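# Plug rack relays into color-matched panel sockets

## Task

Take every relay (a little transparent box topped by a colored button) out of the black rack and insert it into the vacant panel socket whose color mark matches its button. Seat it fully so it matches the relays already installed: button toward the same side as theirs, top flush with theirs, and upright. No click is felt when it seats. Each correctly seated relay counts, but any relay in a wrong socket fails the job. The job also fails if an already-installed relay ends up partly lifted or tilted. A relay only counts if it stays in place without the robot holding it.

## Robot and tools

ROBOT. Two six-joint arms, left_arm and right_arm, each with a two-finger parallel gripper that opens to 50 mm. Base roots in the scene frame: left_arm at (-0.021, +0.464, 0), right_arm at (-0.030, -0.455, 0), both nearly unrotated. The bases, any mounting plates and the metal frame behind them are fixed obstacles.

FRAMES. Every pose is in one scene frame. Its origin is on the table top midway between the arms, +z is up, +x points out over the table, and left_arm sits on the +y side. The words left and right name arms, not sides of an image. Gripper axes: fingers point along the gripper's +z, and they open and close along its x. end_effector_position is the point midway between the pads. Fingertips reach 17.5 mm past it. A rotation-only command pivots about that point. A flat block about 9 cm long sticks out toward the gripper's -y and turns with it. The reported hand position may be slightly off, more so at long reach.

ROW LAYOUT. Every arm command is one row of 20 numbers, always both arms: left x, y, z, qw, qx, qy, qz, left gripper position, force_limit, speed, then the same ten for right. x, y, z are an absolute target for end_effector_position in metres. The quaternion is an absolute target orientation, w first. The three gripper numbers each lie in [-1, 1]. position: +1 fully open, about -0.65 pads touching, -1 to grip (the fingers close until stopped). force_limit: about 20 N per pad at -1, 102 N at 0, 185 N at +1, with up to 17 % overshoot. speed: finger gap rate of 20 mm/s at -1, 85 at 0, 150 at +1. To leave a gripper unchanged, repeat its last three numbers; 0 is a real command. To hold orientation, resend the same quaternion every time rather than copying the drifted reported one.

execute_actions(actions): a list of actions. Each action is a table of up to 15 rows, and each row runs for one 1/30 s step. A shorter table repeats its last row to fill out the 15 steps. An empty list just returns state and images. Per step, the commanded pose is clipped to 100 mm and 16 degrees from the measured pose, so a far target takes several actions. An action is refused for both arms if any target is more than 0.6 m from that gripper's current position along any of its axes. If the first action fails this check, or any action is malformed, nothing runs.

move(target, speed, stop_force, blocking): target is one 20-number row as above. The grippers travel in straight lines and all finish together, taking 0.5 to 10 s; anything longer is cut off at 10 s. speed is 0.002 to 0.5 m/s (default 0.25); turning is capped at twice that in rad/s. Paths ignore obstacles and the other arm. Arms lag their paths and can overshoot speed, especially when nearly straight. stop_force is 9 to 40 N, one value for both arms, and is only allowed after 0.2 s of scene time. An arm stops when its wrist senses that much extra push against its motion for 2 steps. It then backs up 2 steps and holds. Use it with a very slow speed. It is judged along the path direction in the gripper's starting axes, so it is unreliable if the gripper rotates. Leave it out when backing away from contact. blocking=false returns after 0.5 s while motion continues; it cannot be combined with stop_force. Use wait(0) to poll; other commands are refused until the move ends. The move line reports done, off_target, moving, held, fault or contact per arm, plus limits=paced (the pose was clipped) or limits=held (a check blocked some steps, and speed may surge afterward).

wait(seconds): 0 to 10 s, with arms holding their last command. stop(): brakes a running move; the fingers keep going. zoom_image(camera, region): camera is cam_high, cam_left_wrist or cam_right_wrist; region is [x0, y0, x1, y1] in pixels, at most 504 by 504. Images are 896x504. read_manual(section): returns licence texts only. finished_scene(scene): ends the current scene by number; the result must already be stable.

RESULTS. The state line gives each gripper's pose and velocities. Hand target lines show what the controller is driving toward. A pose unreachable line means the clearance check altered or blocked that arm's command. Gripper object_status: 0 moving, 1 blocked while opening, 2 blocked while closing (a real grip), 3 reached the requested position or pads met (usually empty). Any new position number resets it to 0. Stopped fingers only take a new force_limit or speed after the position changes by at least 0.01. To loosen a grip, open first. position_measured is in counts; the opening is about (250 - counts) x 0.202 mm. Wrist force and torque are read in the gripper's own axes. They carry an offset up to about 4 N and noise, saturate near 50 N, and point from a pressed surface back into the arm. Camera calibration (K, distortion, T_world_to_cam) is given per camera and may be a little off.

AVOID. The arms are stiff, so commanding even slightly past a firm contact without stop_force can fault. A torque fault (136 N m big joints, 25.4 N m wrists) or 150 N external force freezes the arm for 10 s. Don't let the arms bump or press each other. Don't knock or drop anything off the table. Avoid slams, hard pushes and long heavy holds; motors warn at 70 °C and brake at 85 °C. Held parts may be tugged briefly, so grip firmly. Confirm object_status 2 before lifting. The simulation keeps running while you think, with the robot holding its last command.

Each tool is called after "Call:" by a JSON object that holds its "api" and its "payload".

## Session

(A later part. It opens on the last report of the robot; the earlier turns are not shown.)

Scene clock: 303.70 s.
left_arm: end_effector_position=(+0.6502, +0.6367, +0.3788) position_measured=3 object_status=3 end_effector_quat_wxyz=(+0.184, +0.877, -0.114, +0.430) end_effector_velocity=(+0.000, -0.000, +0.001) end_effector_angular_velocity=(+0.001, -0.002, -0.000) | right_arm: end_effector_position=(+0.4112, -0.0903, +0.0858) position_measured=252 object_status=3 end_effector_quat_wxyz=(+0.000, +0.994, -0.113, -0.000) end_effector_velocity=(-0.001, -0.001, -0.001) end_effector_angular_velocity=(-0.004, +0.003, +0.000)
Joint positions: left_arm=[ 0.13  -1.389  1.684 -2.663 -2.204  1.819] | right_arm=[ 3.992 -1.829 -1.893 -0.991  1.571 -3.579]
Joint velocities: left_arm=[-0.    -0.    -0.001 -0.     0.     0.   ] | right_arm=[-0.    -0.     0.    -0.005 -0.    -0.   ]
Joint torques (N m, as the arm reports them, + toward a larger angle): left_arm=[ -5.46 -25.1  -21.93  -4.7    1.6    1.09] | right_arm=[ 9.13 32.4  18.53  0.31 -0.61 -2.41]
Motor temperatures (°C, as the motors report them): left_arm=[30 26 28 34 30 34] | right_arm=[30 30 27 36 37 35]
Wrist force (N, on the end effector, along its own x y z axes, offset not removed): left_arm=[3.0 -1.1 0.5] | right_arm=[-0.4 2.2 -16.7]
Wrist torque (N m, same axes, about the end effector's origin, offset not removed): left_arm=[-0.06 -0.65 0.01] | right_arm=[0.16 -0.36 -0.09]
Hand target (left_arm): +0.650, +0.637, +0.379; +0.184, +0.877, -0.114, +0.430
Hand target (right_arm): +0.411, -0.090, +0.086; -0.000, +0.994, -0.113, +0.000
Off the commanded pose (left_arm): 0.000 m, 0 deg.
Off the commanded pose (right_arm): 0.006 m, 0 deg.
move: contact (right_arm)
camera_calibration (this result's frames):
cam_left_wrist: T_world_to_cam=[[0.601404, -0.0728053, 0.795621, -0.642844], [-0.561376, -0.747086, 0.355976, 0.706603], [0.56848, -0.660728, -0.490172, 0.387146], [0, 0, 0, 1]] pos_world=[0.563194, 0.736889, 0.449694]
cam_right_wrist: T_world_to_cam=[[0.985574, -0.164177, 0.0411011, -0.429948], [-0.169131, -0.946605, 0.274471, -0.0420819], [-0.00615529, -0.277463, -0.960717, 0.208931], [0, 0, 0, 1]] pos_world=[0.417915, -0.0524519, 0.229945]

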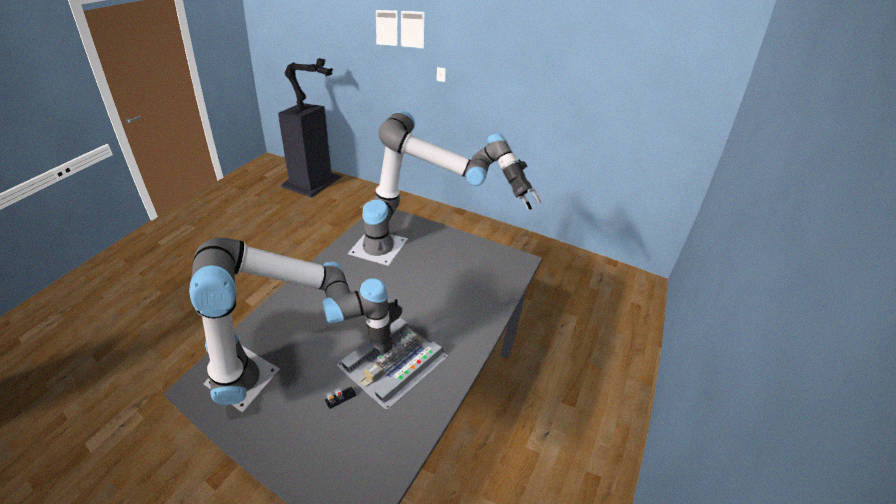

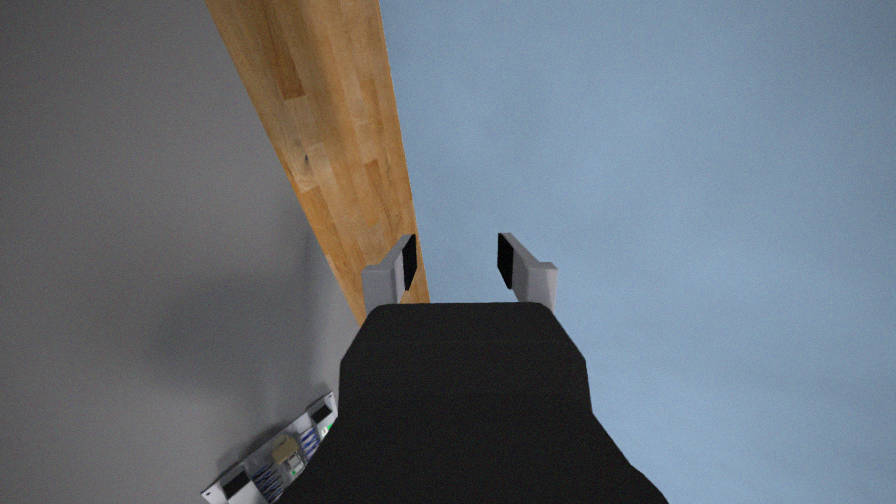

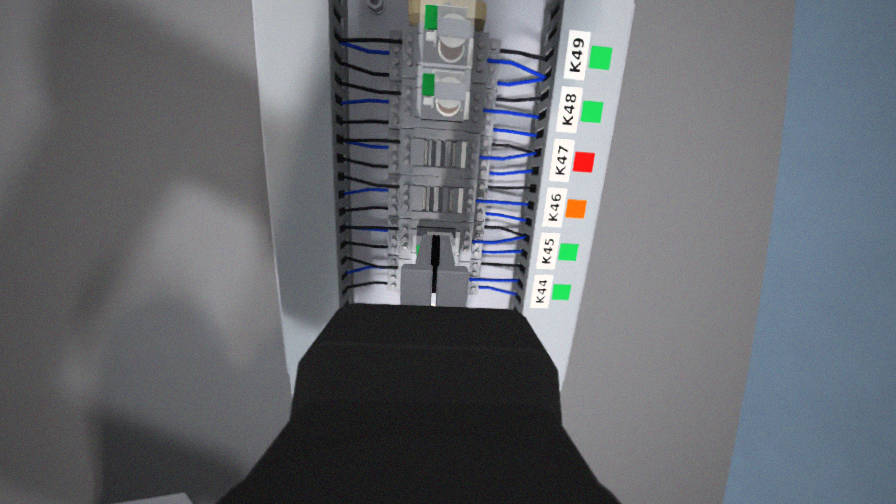

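Call:
{"api": "execute_actions", "payload": {"actions": [[[0.6502,0.6367,0.3788,0.184,0.877,-0.114,0.430,1,0,0,0.4112,-0.0903,0.091,0,0.99357,-0.1132,0,-1,-0.5,1]],[[0.6502,0.6367,0.3788,0.184,0.877,-0.114,0.430,1,0,0,0.4077,-0.1054,0.091,0,0.99357,-0.1132,0,-1,-0.5,1]],[[0.6502,0.6367,0.3788,0.184,0.877,-0.114,0.430,1,0,0,0.4042,-0.1205,0.091,0,0.99357,-0.1132,0,-1,-0.5,1]],[[0.6502,0.6367,0.3788,0.184,0.877,-0.114,0.430,1,0,0,0.4042,-0.1205,0.090,0,0.99357,-0.1132,0,-1,-0.5,1]]]}}

Call:
{"api": "move", "payload": {"target": [0.6502,0.6367,0.3788,0.184,0.877,-0.114,0.430,1,0,0,0.4042,-0.1205,0.080,0,0.99357,-0.1132,0,-1,-0.5,1], "speed": 0.003, "stop_force": 10}}

Scene clock: 310.40 s.
left_arm: end_effector_position=(+0.6502, +0.6367, +0.3788) position_measured=3 object_status=3 end_effector_quat_wxyz=(+0.184, +0.877, -0.114, +0.430) end_effector_velocity=(+0.000, +0.000, +0.000) end_effector_angular_velocity=(+0.001, -0.001, +0.000) | right_arm: end_effector_position=(+0.4042, -0.1205, +0.0901) position_measured=252 object_status=3 end_effector_quat_wxyz=(-0.000, +0.994, -0.113, +0.000) end_effector_velocity=(-0.000, -0.000, -0.001) end_effector_angular_velocity=(-0.001, +0.001, -0.000)
Joint positions: left_arm=[ 0.13  -1.389  1.684 -2.663 -2.204  1.819] | right_arm=[ 3.966 -1.772 -1.954 -0.987  1.571 -3.605]
Joint velocities: left_arm=[-0.     0.    -0.001 -0.001  0.001 -0.   ] | right_arm=[-0.    -0.001 -0.001  0.     0.    -0.   ]
Joint torques (N m, as the arm reports them, + toward a larger angle): left_arm=[ -5.47 -25.73 -23.45  -4.81   1.5    1.05] | right_arm=[-10.84  19.69   9.12   4.94  -0.04  -2.12]
Motor temperatures (°C, as the motors report them): left_arm=[30 26 28 34 30 34] | right_arm=[30 30 27 36 37 35]
Wrist force (N, on the end effector, along its own x y z axes, offset not removed): left_arm=[2.1 -1.6 0.9] | right_arm=[1.5 -0.2 -1.0]
Wrist torque (N m, same axes, about the end effector's origin, offset not removed): left_arm=[-0.17 -0.51 0.13] | right_arm=[0.06 -0.25 0.01]
Hand target (left_arm): +0.650, +0.637, +0.379; +0.184, +0.877, -0.114, +0.430
Hand target (right_arm): +0.404, -0.121, +0.090; -0.000, +0.994, -0.113, -0.000
Off the commanded pose (left_arm): 0.000 m, 0 deg.
Off the commanded pose (right_arm): 0.000 m, 0 deg.
camera_calibration (this result's frames):
cam_left_wrist: T_world_to_cam=[[0.601404, -0.0728051, 0.795621, -0.642844], [-0.561376, -0.747086, 0.355976, 0.706603], [0.56848, -0.660728, -0.490172, 0.387146], [0, 0, 0, 1]] pos_world=[0.563194, 0.736889, 0.449694]
cam_right_wrist: T_world_to_cam=[[0.985571, -0.164182, 0.0411577, -0.428211], [-0.169153, -0.946629, 0.274374, -0.0729628], [-0.0060863, -0.277377, -0.960742, 0.204599], [0, 0, 0, 1]] pos_world=[0.410936, -0.0826223, 0.23421]

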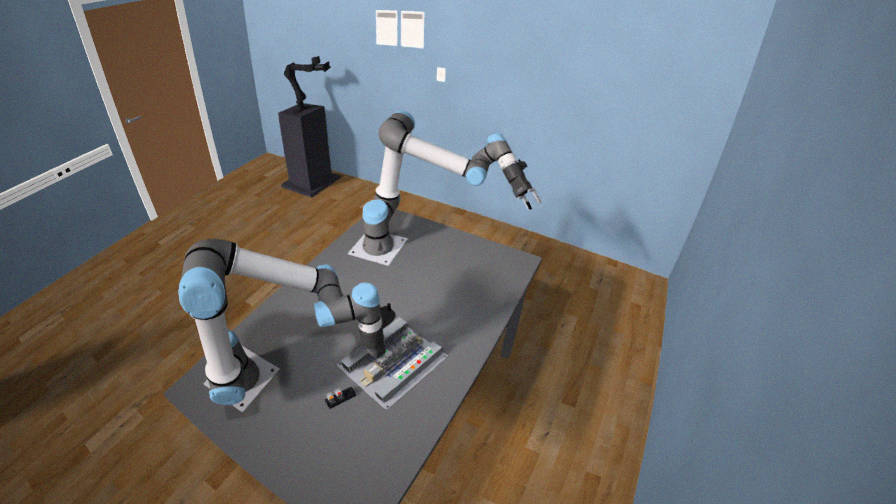

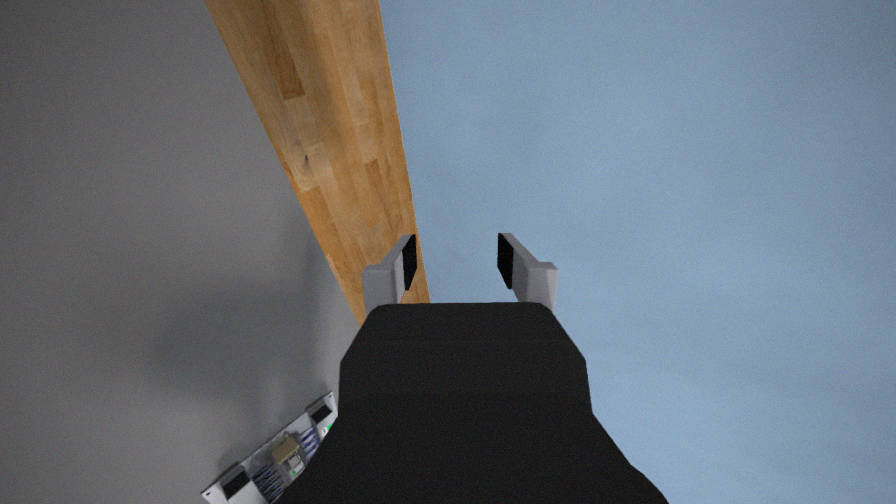

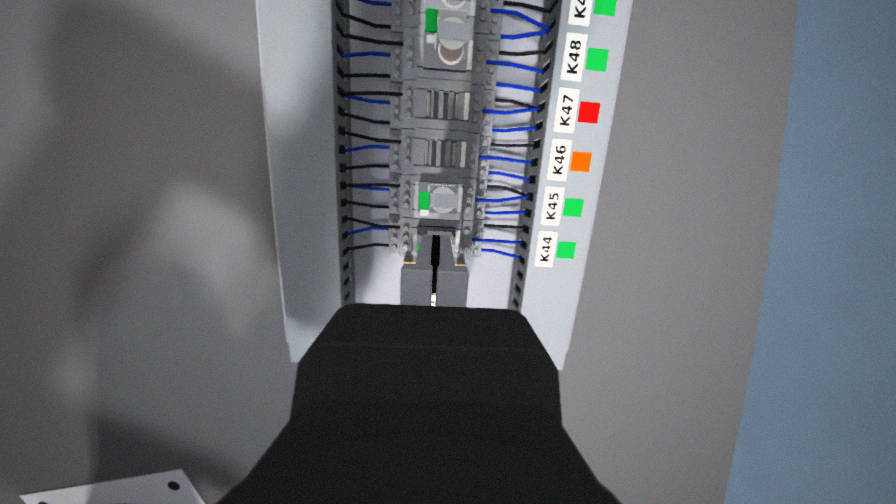

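Scene clock: 312.17 s.
left_arm: end_effector_position=(+0.6502, +0.6367, +0.3788) position_measured=3 object_status=3 end_effector_quat_wxyz=(+0.184, +0.877, -0.114, +0.430) end_effector_velocity=(+0.000, +0.000, +0.001) end_effector_angular_velocity=(+0.001, -0.002, +0.001) | right_arm: end_effector_position=(+0.4042, -0.1205, +0.0858) position_measured=252 object_status=3 end_effector_quat_wxyz=(+0.000, +0.994, -0.113, -0.000) end_effector_velocity=(-0.000, -0.000, -0.000) end_effector_angular_velocity=(-0.001, +0.001, +0.000)
Joint positions: left_arm=[ 0.13  -1.389  1.684 -2.663 -2.204  1.819] | right_arm=[ 3.966 -1.778 -1.959 -0.975  1.571 -3.605]
Joint velocities: left_arm=[ 0.    -0.    -0.001 -0.001  0.     0.   ] | right_arm=[ 0.    -0.    -0.    -0.001 -0.     0.   ]
Joint torques (N m, as the arm reports them, + toward a larger angle): left_arm=[ -4.77 -25.39 -22.65  -4.7    1.41   1.03] | right_arm=[-11.31  31.24  19.85   0.32  -0.28  -2.06]
Motor temperatures (°C, as the motors report them): left_arm=[30 26 28 34 30 34] | right_arm=[30 30 27 36 37 35]
Wrist force (N, on the end effector, along its own x y z axes, offset not removed): left_arm=[3.4 -1.4 0.3] | right_arm=[-0.6 2.2 -15.8]
Wrist torque (N m, same axes, about the end effector's origin, offset not removed): left_arm=[-0.13 -0.76 0.09] | right_arm=[0.11 -0.31 0.01]
Hand target (left_arm): +0.650, +0.637, +0.379; +0.184, +0.877, -0.114, +0.430
Hand target (right_arm): +0.404, -0.120, +0.086; -0.000, +0.994, -0.113, +0.000
Off the commanded pose (left_arm): 0.000 m, 0 deg.
Off the commanded pose (right_arm): 0.006 m, 0 deg.
move: contact (right_arm)
camera_calibration (this result's frames):
cam_left_wrist: T_world_to_cam=[[0.601404, -0.0728051, 0.795621, -0.642844], [-0.561376, -0.747086, 0.355976, 0.706603], [0.56848, -0.660728, -0.490172, 0.387146], [0, 0, 0, 1]] pos_world=[0.563194, 0.736889, 0.449694]
cam_right_wrist: T_world_to_cam=[[0.985575, -0.164175, 0.0410896, -0.428007], [-0.169126, -0.9466, 0.274488, -0.0718437], [-0.00616861, -0.277478, -0.960712, 0.200492], [0, 0, 0, 1]] pos_world=[0.410919, -0.082643, 0.229922]

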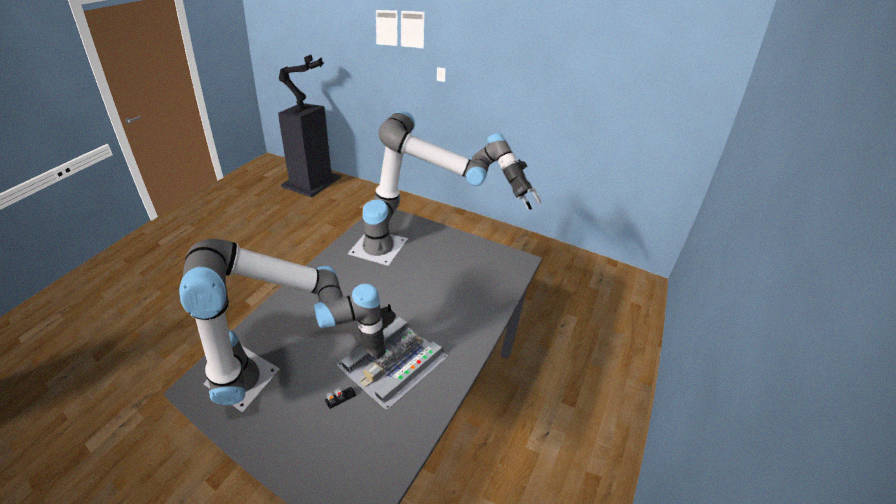

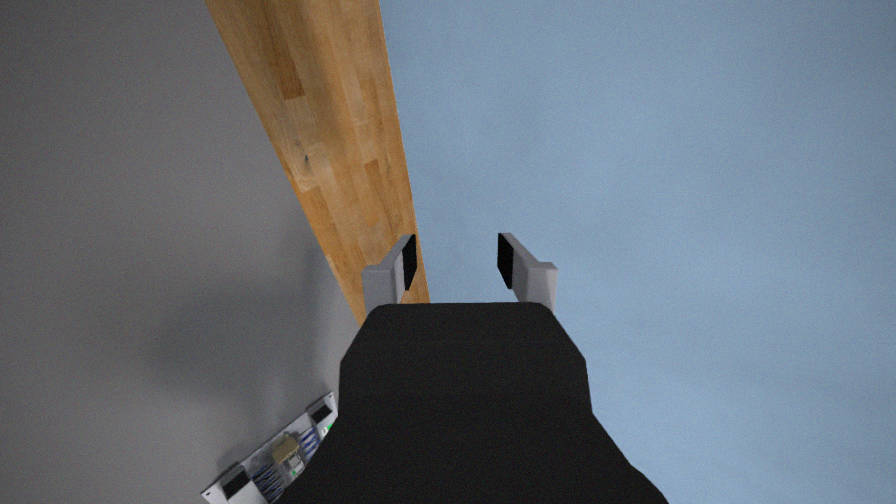

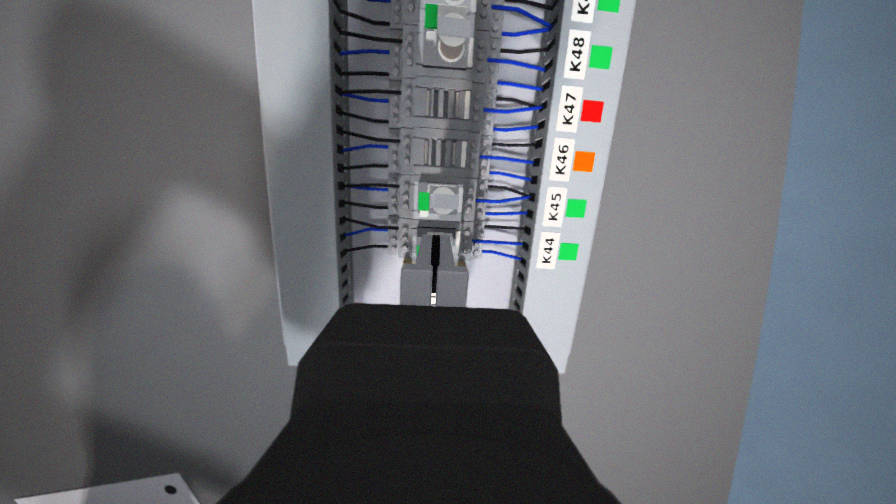

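Call:
{"api": "move", "payload": {"target": [0.6502,0.6367,0.3788,0.184,0.877,-0.114,0.430,1,0,0,0.4042,-0.1205,0.125,0,0.99357,-0.1132,0,-1,-0.5,1], "speed": 0.1}}

Call:
{"api": "move", "payload": {"target": [0.6502,0.6367,0.3788,0.184,0.877,-0.114,0.430,1,0,0,0.370,-0.23,0.135,0,0.5736,-0.8192,0,0.7,0,0], "speed": 0.4}}

Call:
{"api": "move", "payload": {"target": [0.6502,0.6367,0.3788,0.184,0.877,-0.114,0.430,1,0,0,0.3367,-0.3364,0.11,0,-0.2250,-0.9744,0,0.7,0,0], "speed": 0.4}}

Scene clock: 325.43 s.
left_arm: end_effector_position=(+0.6502, +0.6367, +0.3788) position_measured=3 object_status=3 end_effector_quat_wxyz=(+0.184, +0.877, -0.114, +0.430) end_effector_velocity=(-0.000, -0.000, -0.001) end_effector_angular_velocity=(-0.000, +0.002, +0.000) | right_arm: end_effector_position=(+0.4043, -0.1204, +0.1247) position_measured=252 object_status=3 end_effector_quat_wxyz=(-0.000, +0.994, -0.113, +0.000) end_effector_velocity=(-0.000, -0.001, +0.002) end_effector_angular_velocity=(-0.003, +0.002, +0.000)
Joint positions: left_arm=[ 0.13  -1.389  1.684 -2.663 -2.204  1.819] | right_arm=[ 3.966 -1.727 -1.905 -1.08   1.571 -3.605]
Joint velocities: left_arm=[-0.001 -0.     0.001  0.     0.001 -0.   ] | right_arm=[-0.     0.002  0.004 -0.01   0.    -0.   ]
Joint torques (N m, as the arm reports them, + toward a larger angle): left_arm=[ -4.1  -25.16 -22.92  -4.57   1.45   0.87] | right_arm=[-6.06 42.56 34.84  1.66 -0.5  -0.95]
Motor temperatures (°C, as the motors report them): left_arm=[30 26 28 34 30 34] | right_arm=[30 30 28 36 37 35]
Wrist force (N, on the end effector, along its own x y z axes, offset not removed): left_arm=[1.7 -2.2 1.4] | right_arm=[0.9 1.2 0.1]
Wrist torque (N m, same axes, about the end effector's origin, offset not removed): left_arm=[-0.18 -0.40 0.18] | right_arm=[0.28 -0.14 -0.01]
Hand target (left_arm): +0.650, +0.637, +0.379; +0.184, +0.877, -0.114, +0.430
Hand target (right_arm): +0.404, -0.120, +0.125; -0.000, +0.994, -0.113, +0.000
Off the commanded pose (left_arm): 0.000 m, 0 deg.
Off the commanded pose (right_arm): 0.000 m, 0 deg.
move: done
camera_calibration (this result's frames):
cam_left_wrist: T_world_to_cam=[[0.601404, -0.072805, 0.795621, -0.642844], [-0.561376, -0.747086, 0.355977, 0.706603], [0.56848, -0.660728, -0.490172, 0.387146], [0, 0, 0, 1]] pos_world=[0.563194, 0.736889, 0.449694]
cam_right_wrist: T_world_to_cam=[[0.98557, -0.164188, 0.0411467, -0.429707], [-0.169156, -0.946623, 0.274393, -0.0824113], [-0.0061017, -0.277394, -0.960737, 0.237901], [0, 0, 0, 1]] pos_world=[0.411018, -0.0825731, 0.268854]

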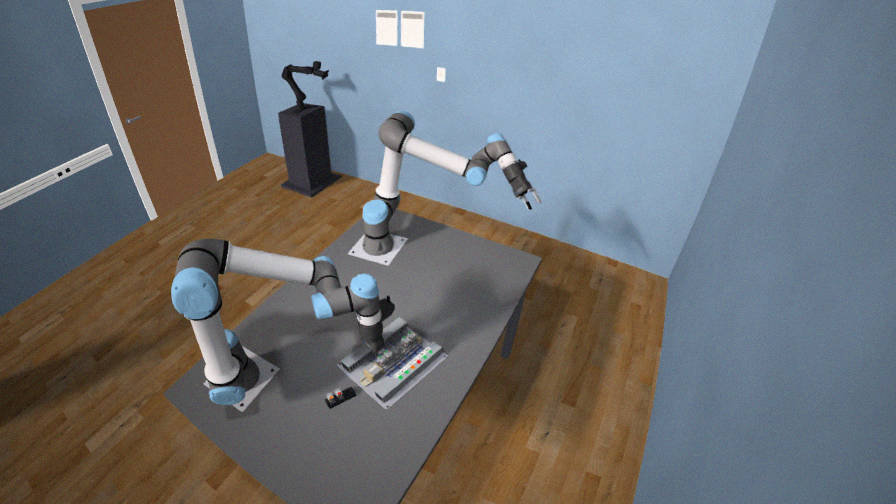

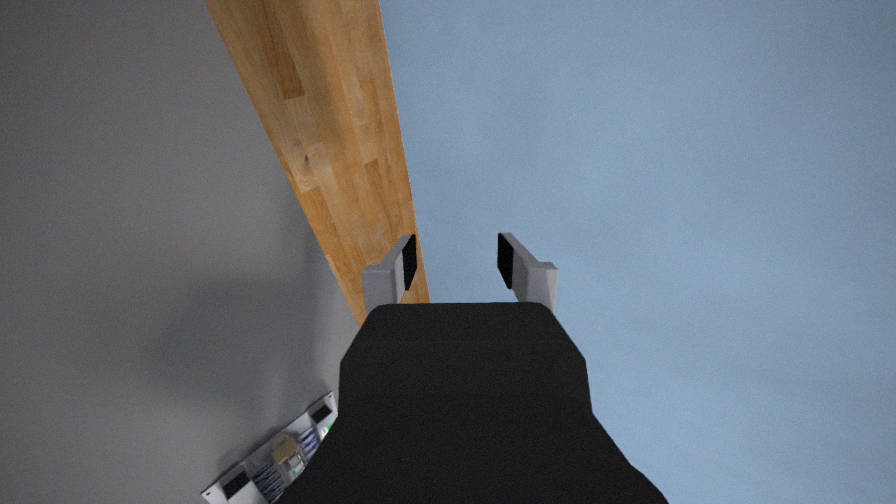

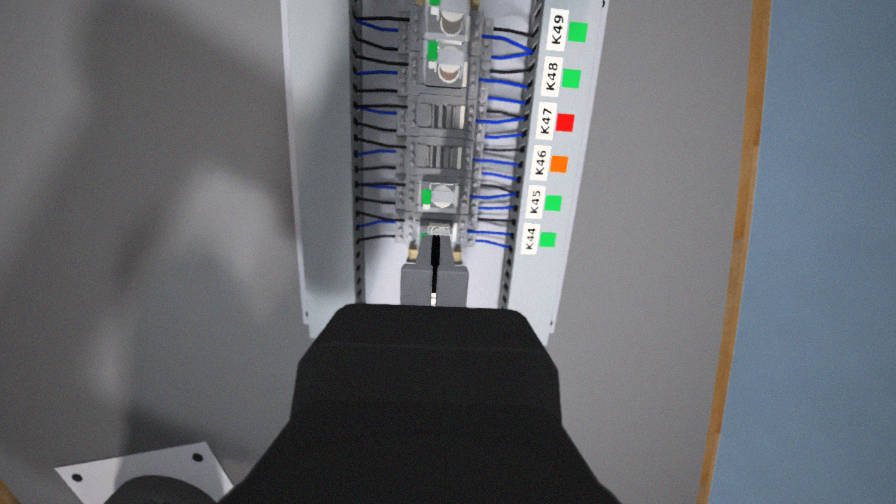

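Scene clock: 328.17 s.
left_arm: end_effector_position=(+0.6502, +0.6367, +0.3788) position_measured=3 object_status=3 end_effector_quat_wxyz=(+0.184, +0.877, -0.114, +0.430) end_effector_velocity=(-0.000, -0.000, -0.001) end_effector_angular_velocity=(-0.000, +0.001, -0.001) | right_arm: end_effector_position=(+0.3700, -0.2300, +0.1351) position_measured=48 object_status=3 end_effector_quat_wxyz=(-0.000, -0.574, +0.819, +0.000) end_effector_velocity=(-0.001, -0.000, +0.000) end_effector_angular_velocity=(-0.001, -0.001, -0.012)
Joint positions: left_arm=[ 0.13  -1.389  1.684 -2.663 -2.204  1.819] | right_arm=[ 3.946 -1.509 -2.107 -1.097  1.571 -1.933]
Joint velocities: left_arm=[-0.001  0.     0.001 -0.    -0.    -0.   ] | right_arm=[ 0.002  0.001 -0.001 -0.001 -0.001  0.013]
Joint torques (N m, as the arm reports them, + toward a larger angle): left_arm=[ -3.93 -26.59 -24.56  -4.65   1.35   0.86] | right_arm=[12.21 32.4   9.72  1.49 -1.67  2.42]
Motor temperatures (°C, as the motors report them): left_arm=[30 26 28 34 30 34] | right_arm=[30 30 28 36 37 35]
Wrist force (N, on the end effector, along its own x y z axes, offset not removed): left_arm=[3.2 0.8 -0.4] | right_arm=[0.2 0.3 -0.1]
Wrist torque (N m, same axes, about the end effector's origin, offset not removed): left_arm=[0.19 -0.62 -0.03] | right_arm=[0.10 -0.06 0.13]
Hand target (left_arm): +0.650, +0.637, +0.379; +0.184, +0.877, -0.114, +0.430
Hand target (right_arm): +0.370, -0.230, +0.135; +0.000, -0.574, +0.819, +0.000
Off the commanded pose (left_arm): 0.000 m, 0 deg.
Off the commanded pose (right_arm): 0.000 m, 0 deg.
move: done
camera_calibration (this result's frames):
cam_left_wrist: T_world_to_cam=[[0.601404, -0.0728049, 0.795621, -0.642844], [-0.561376, -0.747086, 0.355977, 0.706603], [0.56848, -0.660728, -0.490172, 0.387146], [0, 0, 0, 1]] pos_world=[0.563194, 0.736889, 0.449694]
cam_right_wrist: T_world_to_cam=[[-0.28197, -0.958546, 0.0410277, -0.128022], [-0.919228, 0.282158, 0.274604, 0.365321], [-0.274796, 0.0397161, -0.960682, 0.38965], [0, 0, 0, 1]] pos_world=[0.406789, -0.241268, 0.279264]

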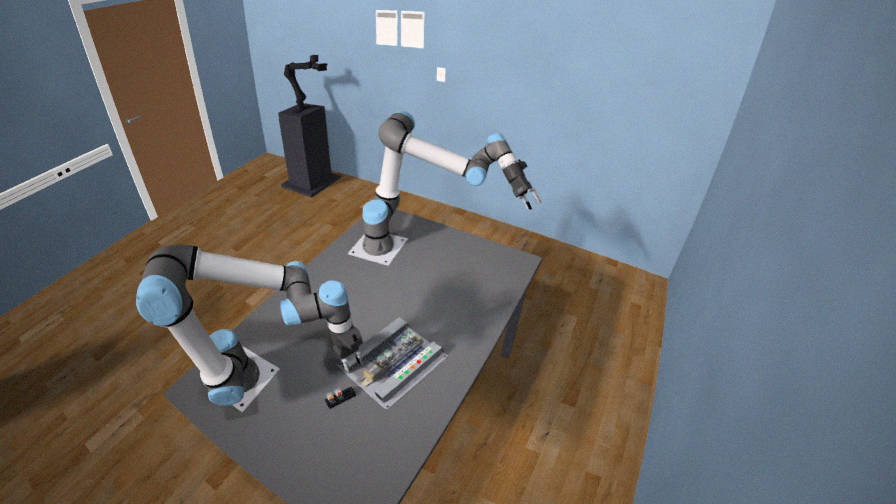

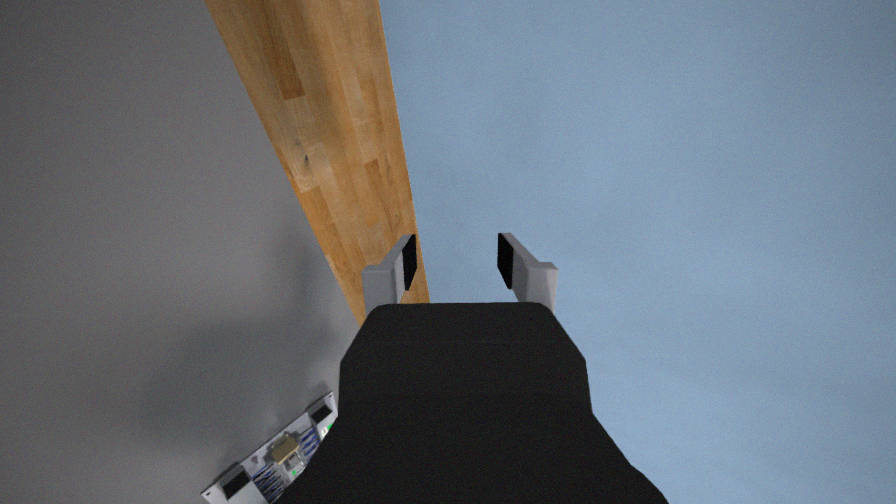

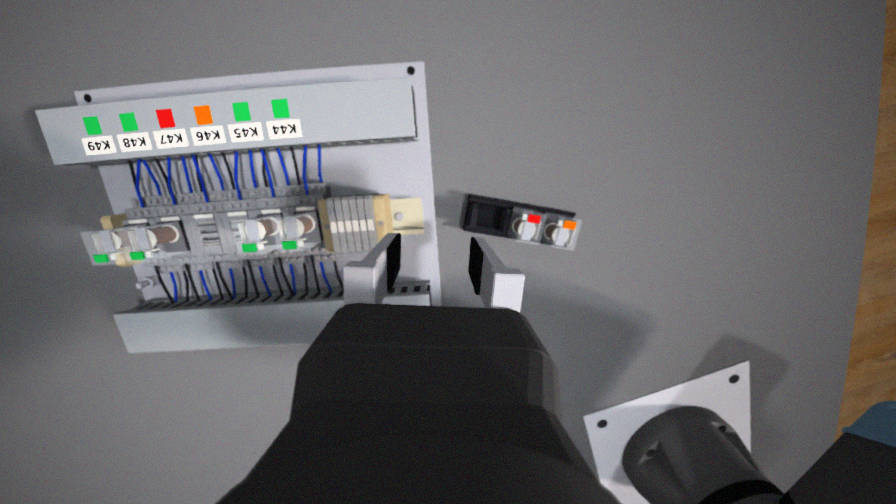

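Scene clock: 330.87 s.
left_arm: end_effector_position=(+0.6502, +0.6367, +0.3788) position_measured=3 object_status=3 end_effector_quat_wxyz=(+0.184, +0.877, -0.114, +0.430) end_effector_velocity=(+0.000, +0.000, +0.001) end_effector_angular_velocity=(+0.000, -0.001, -0.000) | right_arm: end_effector_position=(+0.3366, -0.3362, +0.1102) position_measured=48 object_status=3 end_effector_quat_wxyz=(-0.000, +0.224, +0.975, +0.000) end_effector_velocity=(-0.000, -0.001, +0.000) end_effector_angular_velocity=(-0.000, -0.001, -0.012)
Joint positions: left_arm=[ 0.13  -1.389  1.684 -2.663 -2.204  1.819] | right_arm=[ 3.78  -1.438 -2.242 -1.033  1.571 -0.424]
Joint velocities: left_arm=[ 0.    -0.    -0.001  0.     0.     0.   ] | right_arm=[-0.001  0.001 -0.001  0.    -0.001  0.011]
Joint torques (N m, as the arm reports them, + toward a larger angle): left_arm=[ -3.55 -26.08 -23.42  -4.62   1.59   0.93] | right_arm=[-11.19  28.88   9.81   4.84  -1.63   2.38]
Motor temperatures (°C, as the motors report them): left_arm=[30 26 28 34 30 34] | right_arm=[30 30 28 36 37 35]
Wrist force (N, on the end effector, along its own x y z axes, offset not removed): left_arm=[1.8 0.5 1.1] | right_arm=[1.3 0.0 0.1]
Wrist torque (N m, same axes, about the end effector's origin, offset not removed): left_arm=[0.18 -0.47 0.04] | right_arm=[0.10 -0.20 0.00]
Hand target (left_arm): +0.650, +0.637, +0.379; +0.184, +0.877, -0.114, +0.430
Hand target (right_arm): +0.337, -0.336, +0.110; -0.000, +0.225, +0.974, +0.000
Off the commanded pose (left_arm): 0.000 m, 0 deg.
Off the commanded pose (right_arm): 0.000 m, 0 deg.
move: done
camera_calibration (this result's frames):
cam_left_wrist: T_world_to_cam=[[0.601404, -0.072805, 0.795621, -0.642844], [-0.561376, -0.747086, 0.355977, 0.706603], [0.56848, -0.660728, -0.490172, 0.387146], [0, 0, 0, 1]] pos_world=[0.563194, 0.736889, 0.449694]
cam_right_wrist: T_world_to_cam=[[-0.923856, 0.380485, 0.0414906, 0.427954], [0.37668, 0.884656, 0.274763, 0.137833], [0.0678384, 0.26947, -0.960616, 0.322648], [0, 0, 0, 1]] pos_world=[0.321561, -0.371709, 0.254314]

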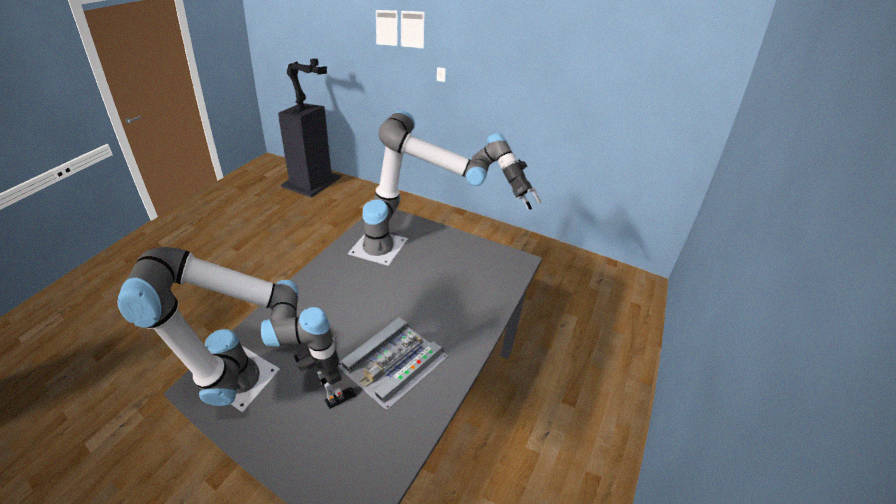

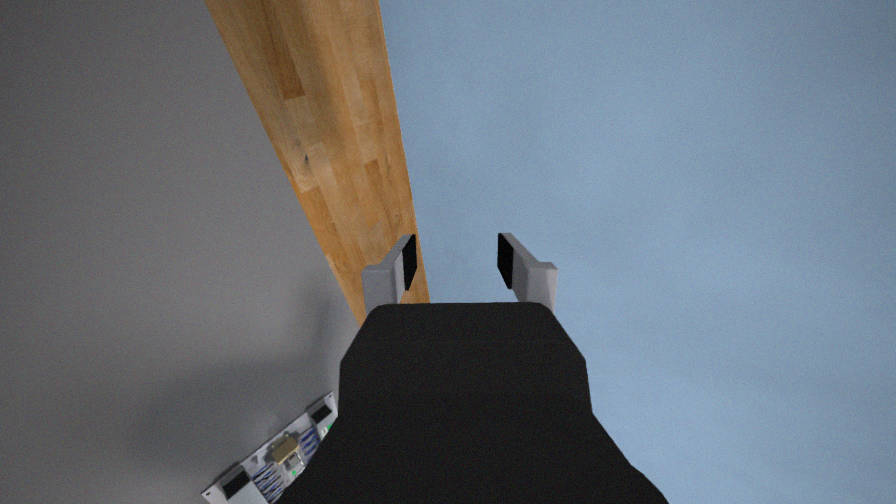

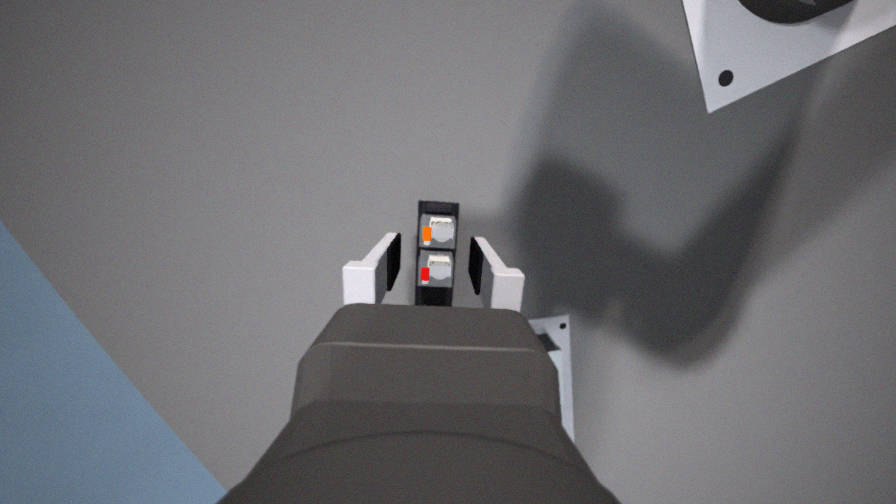

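Call:
{"api": "zoom_image", "payload": {"camera": "cam_right_wrist", "region": [380,180,500,310]}}

Region (380, 180, 500, 310) of cam_right_wrist's 896x504 image, scaled by 3.877, with more detail than that image has; it fills the left 465 columns of this view, and the rest is white.

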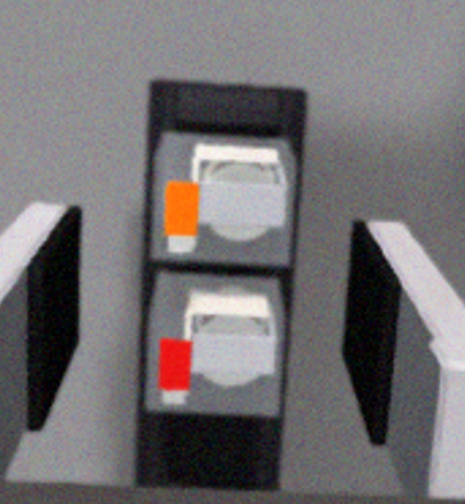

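Call:
{"api": "move", "payload": {"target": [0.6502,0.6367,0.3788,0.184,0.877,-0.114,0.430,1,0,0,0.3323,-0.3400,0.080,0,-0.2250,-0.9744,0,0.7,0,0], "speed": 0.1}}

Call:
{"api": "zoom_image", "payload": {"camera": "cam_right_wrist", "region": [380,180,500,310]}}

Scene clock: 339.43 s.
left_arm: end_effector_position=(+0.6502, +0.6367, +0.3788) position_measured=3 object_status=3 end_effector_quat_wxyz=(+0.184, +0.877, -0.114, +0.430) end_effector_velocity=(-0.000, -0.000, +0.000) end_effector_angular_velocity=(-0.001, -0.000, -0.000) | right_arm: end_effector_position=(+0.3322, -0.3400, +0.0803) position_measured=48 object_status=3 end_effector_quat_wxyz=(-0.000, +0.225, +0.974, -0.000) end_effector_velocity=(-0.000, -0.000, -0.002) end_effector_angular_velocity=(+0.000, -0.000, -0.000)
Joint positions: left_arm=[ 0.13  -1.389  1.684 -2.663 -2.204  1.819] | right_arm=[ 3.78  -1.474 -2.302 -0.936  1.571 -0.423]
Joint velocities: left_arm=[ 0.    -0.    -0.     0.    -0.001 -0.   ] | right_arm=[-0.    -0.003 -0.004  0.007  0.    -0.   ]
Joint torques (N m, as the arm reports them, + toward a larger angle): left_arm=[ -3.72 -25.6  -23.94  -4.8    1.55   0.85] | right_arm=[-8.98  4.48  9.27  4.95 -1.64 -0.6 ]
Motor temperatures (°C, as the motors report them): left_arm=[30 26 28 34 30 34] | right_arm=[30 30 28 36 37 35]
Wrist force (N, on the end effector, along its own x y z axes, offset not removed): left_arm=[2.4 0.1 1.6] | right_arm=[1.5 0.7 0.0]
Wrist torque (N m, same axes, about the end effector's origin, offset not removed): left_arm=[0.12 -0.50 0.06] | right_arm=[0.22 -0.25 0.04]
Hand target (left_arm): +0.650, +0.637, +0.379; +0.184, +0.877, -0.114, +0.430
Hand target (right_arm): +0.332, -0.340, +0.080; -0.000, +0.225, +0.974, -0.000
Off the commanded pose (left_arm): 0.000 m, 0 deg.
Off the commanded pose (right_arm): 0.000 m, 0 deg.
move: done
camera_calibration (this result's frames):
cam_left_wrist: T_world_to_cam=[[0.601404, -0.0728049, 0.795621, -0.642844], [-0.561376, -0.747086, 0.355977, 0.706603], [0.56848, -0.660728, -0.490172, 0.387146], [0, 0, 0, 1]] pos_world=[0.563194, 0.736889, 0.449694]
cam_right_wrist: T_world_to_cam=[[-0.923317, 0.381827, 0.0411456, 0.426936], [0.377899, 0.884247, 0.274407, 0.150523], [0.0683934, 0.268914, -0.960733, 0.294857], [0, 0, 0, 1]] pos_world=[0.317148, -0.375406, 0.224408]

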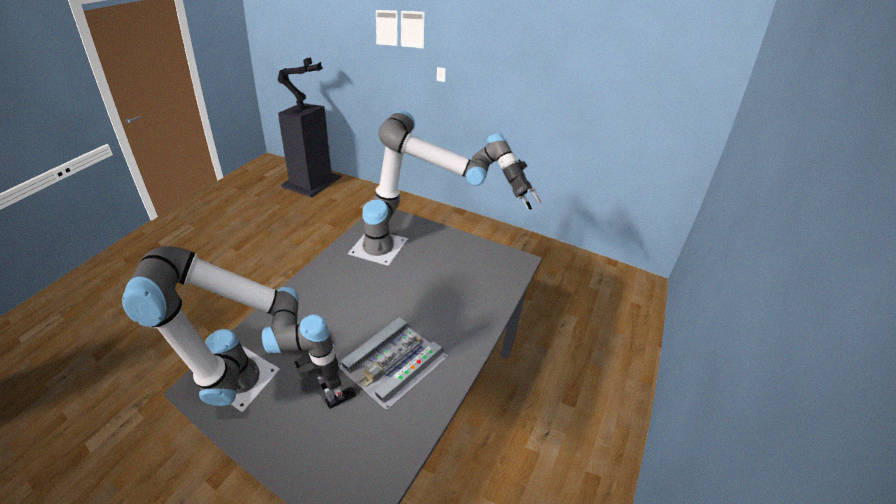

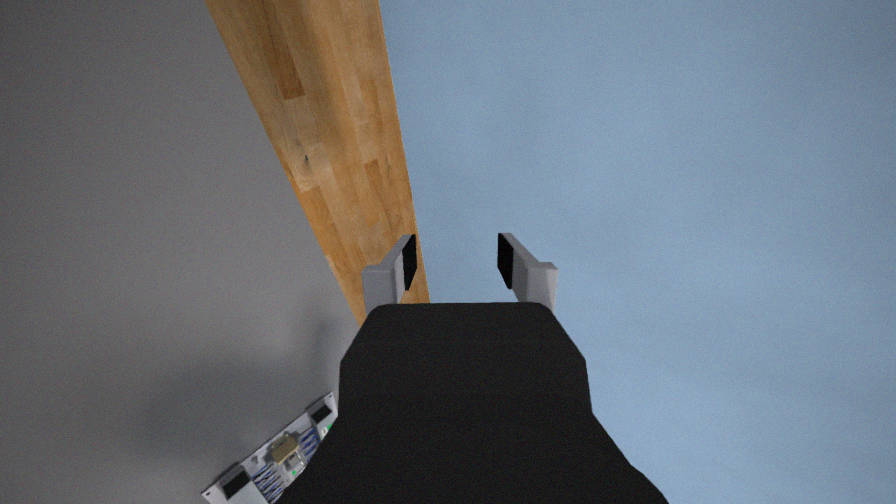

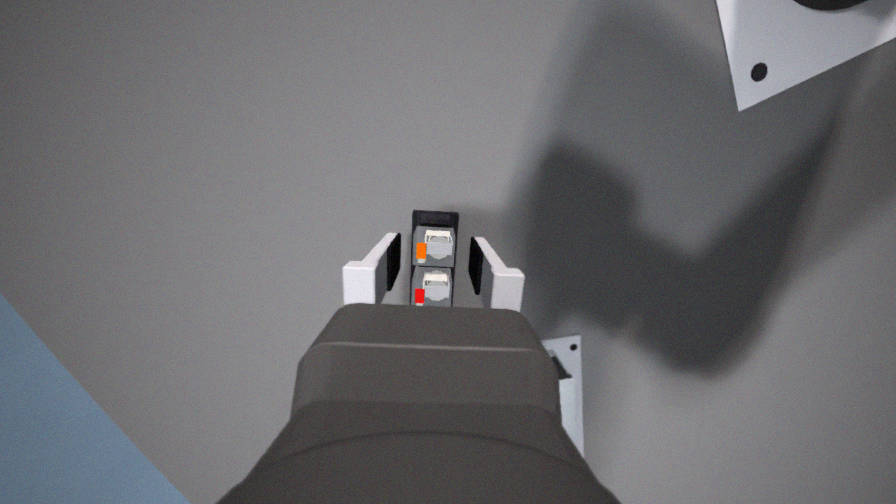

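Region (380, 180, 500, 310) of cam_right_wrist's 896x504 image, scaled by 3.877, with more detail than that image has; it fills the left 465 columns of this view, and the rest is white.

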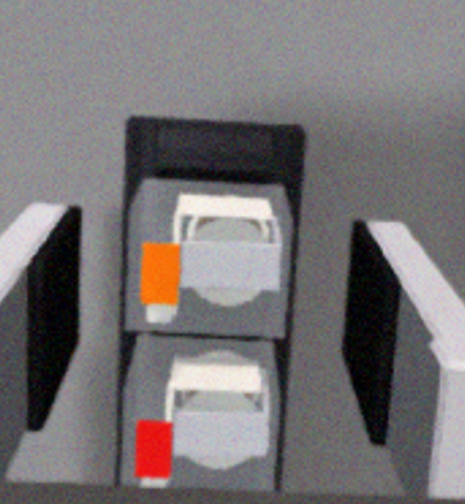

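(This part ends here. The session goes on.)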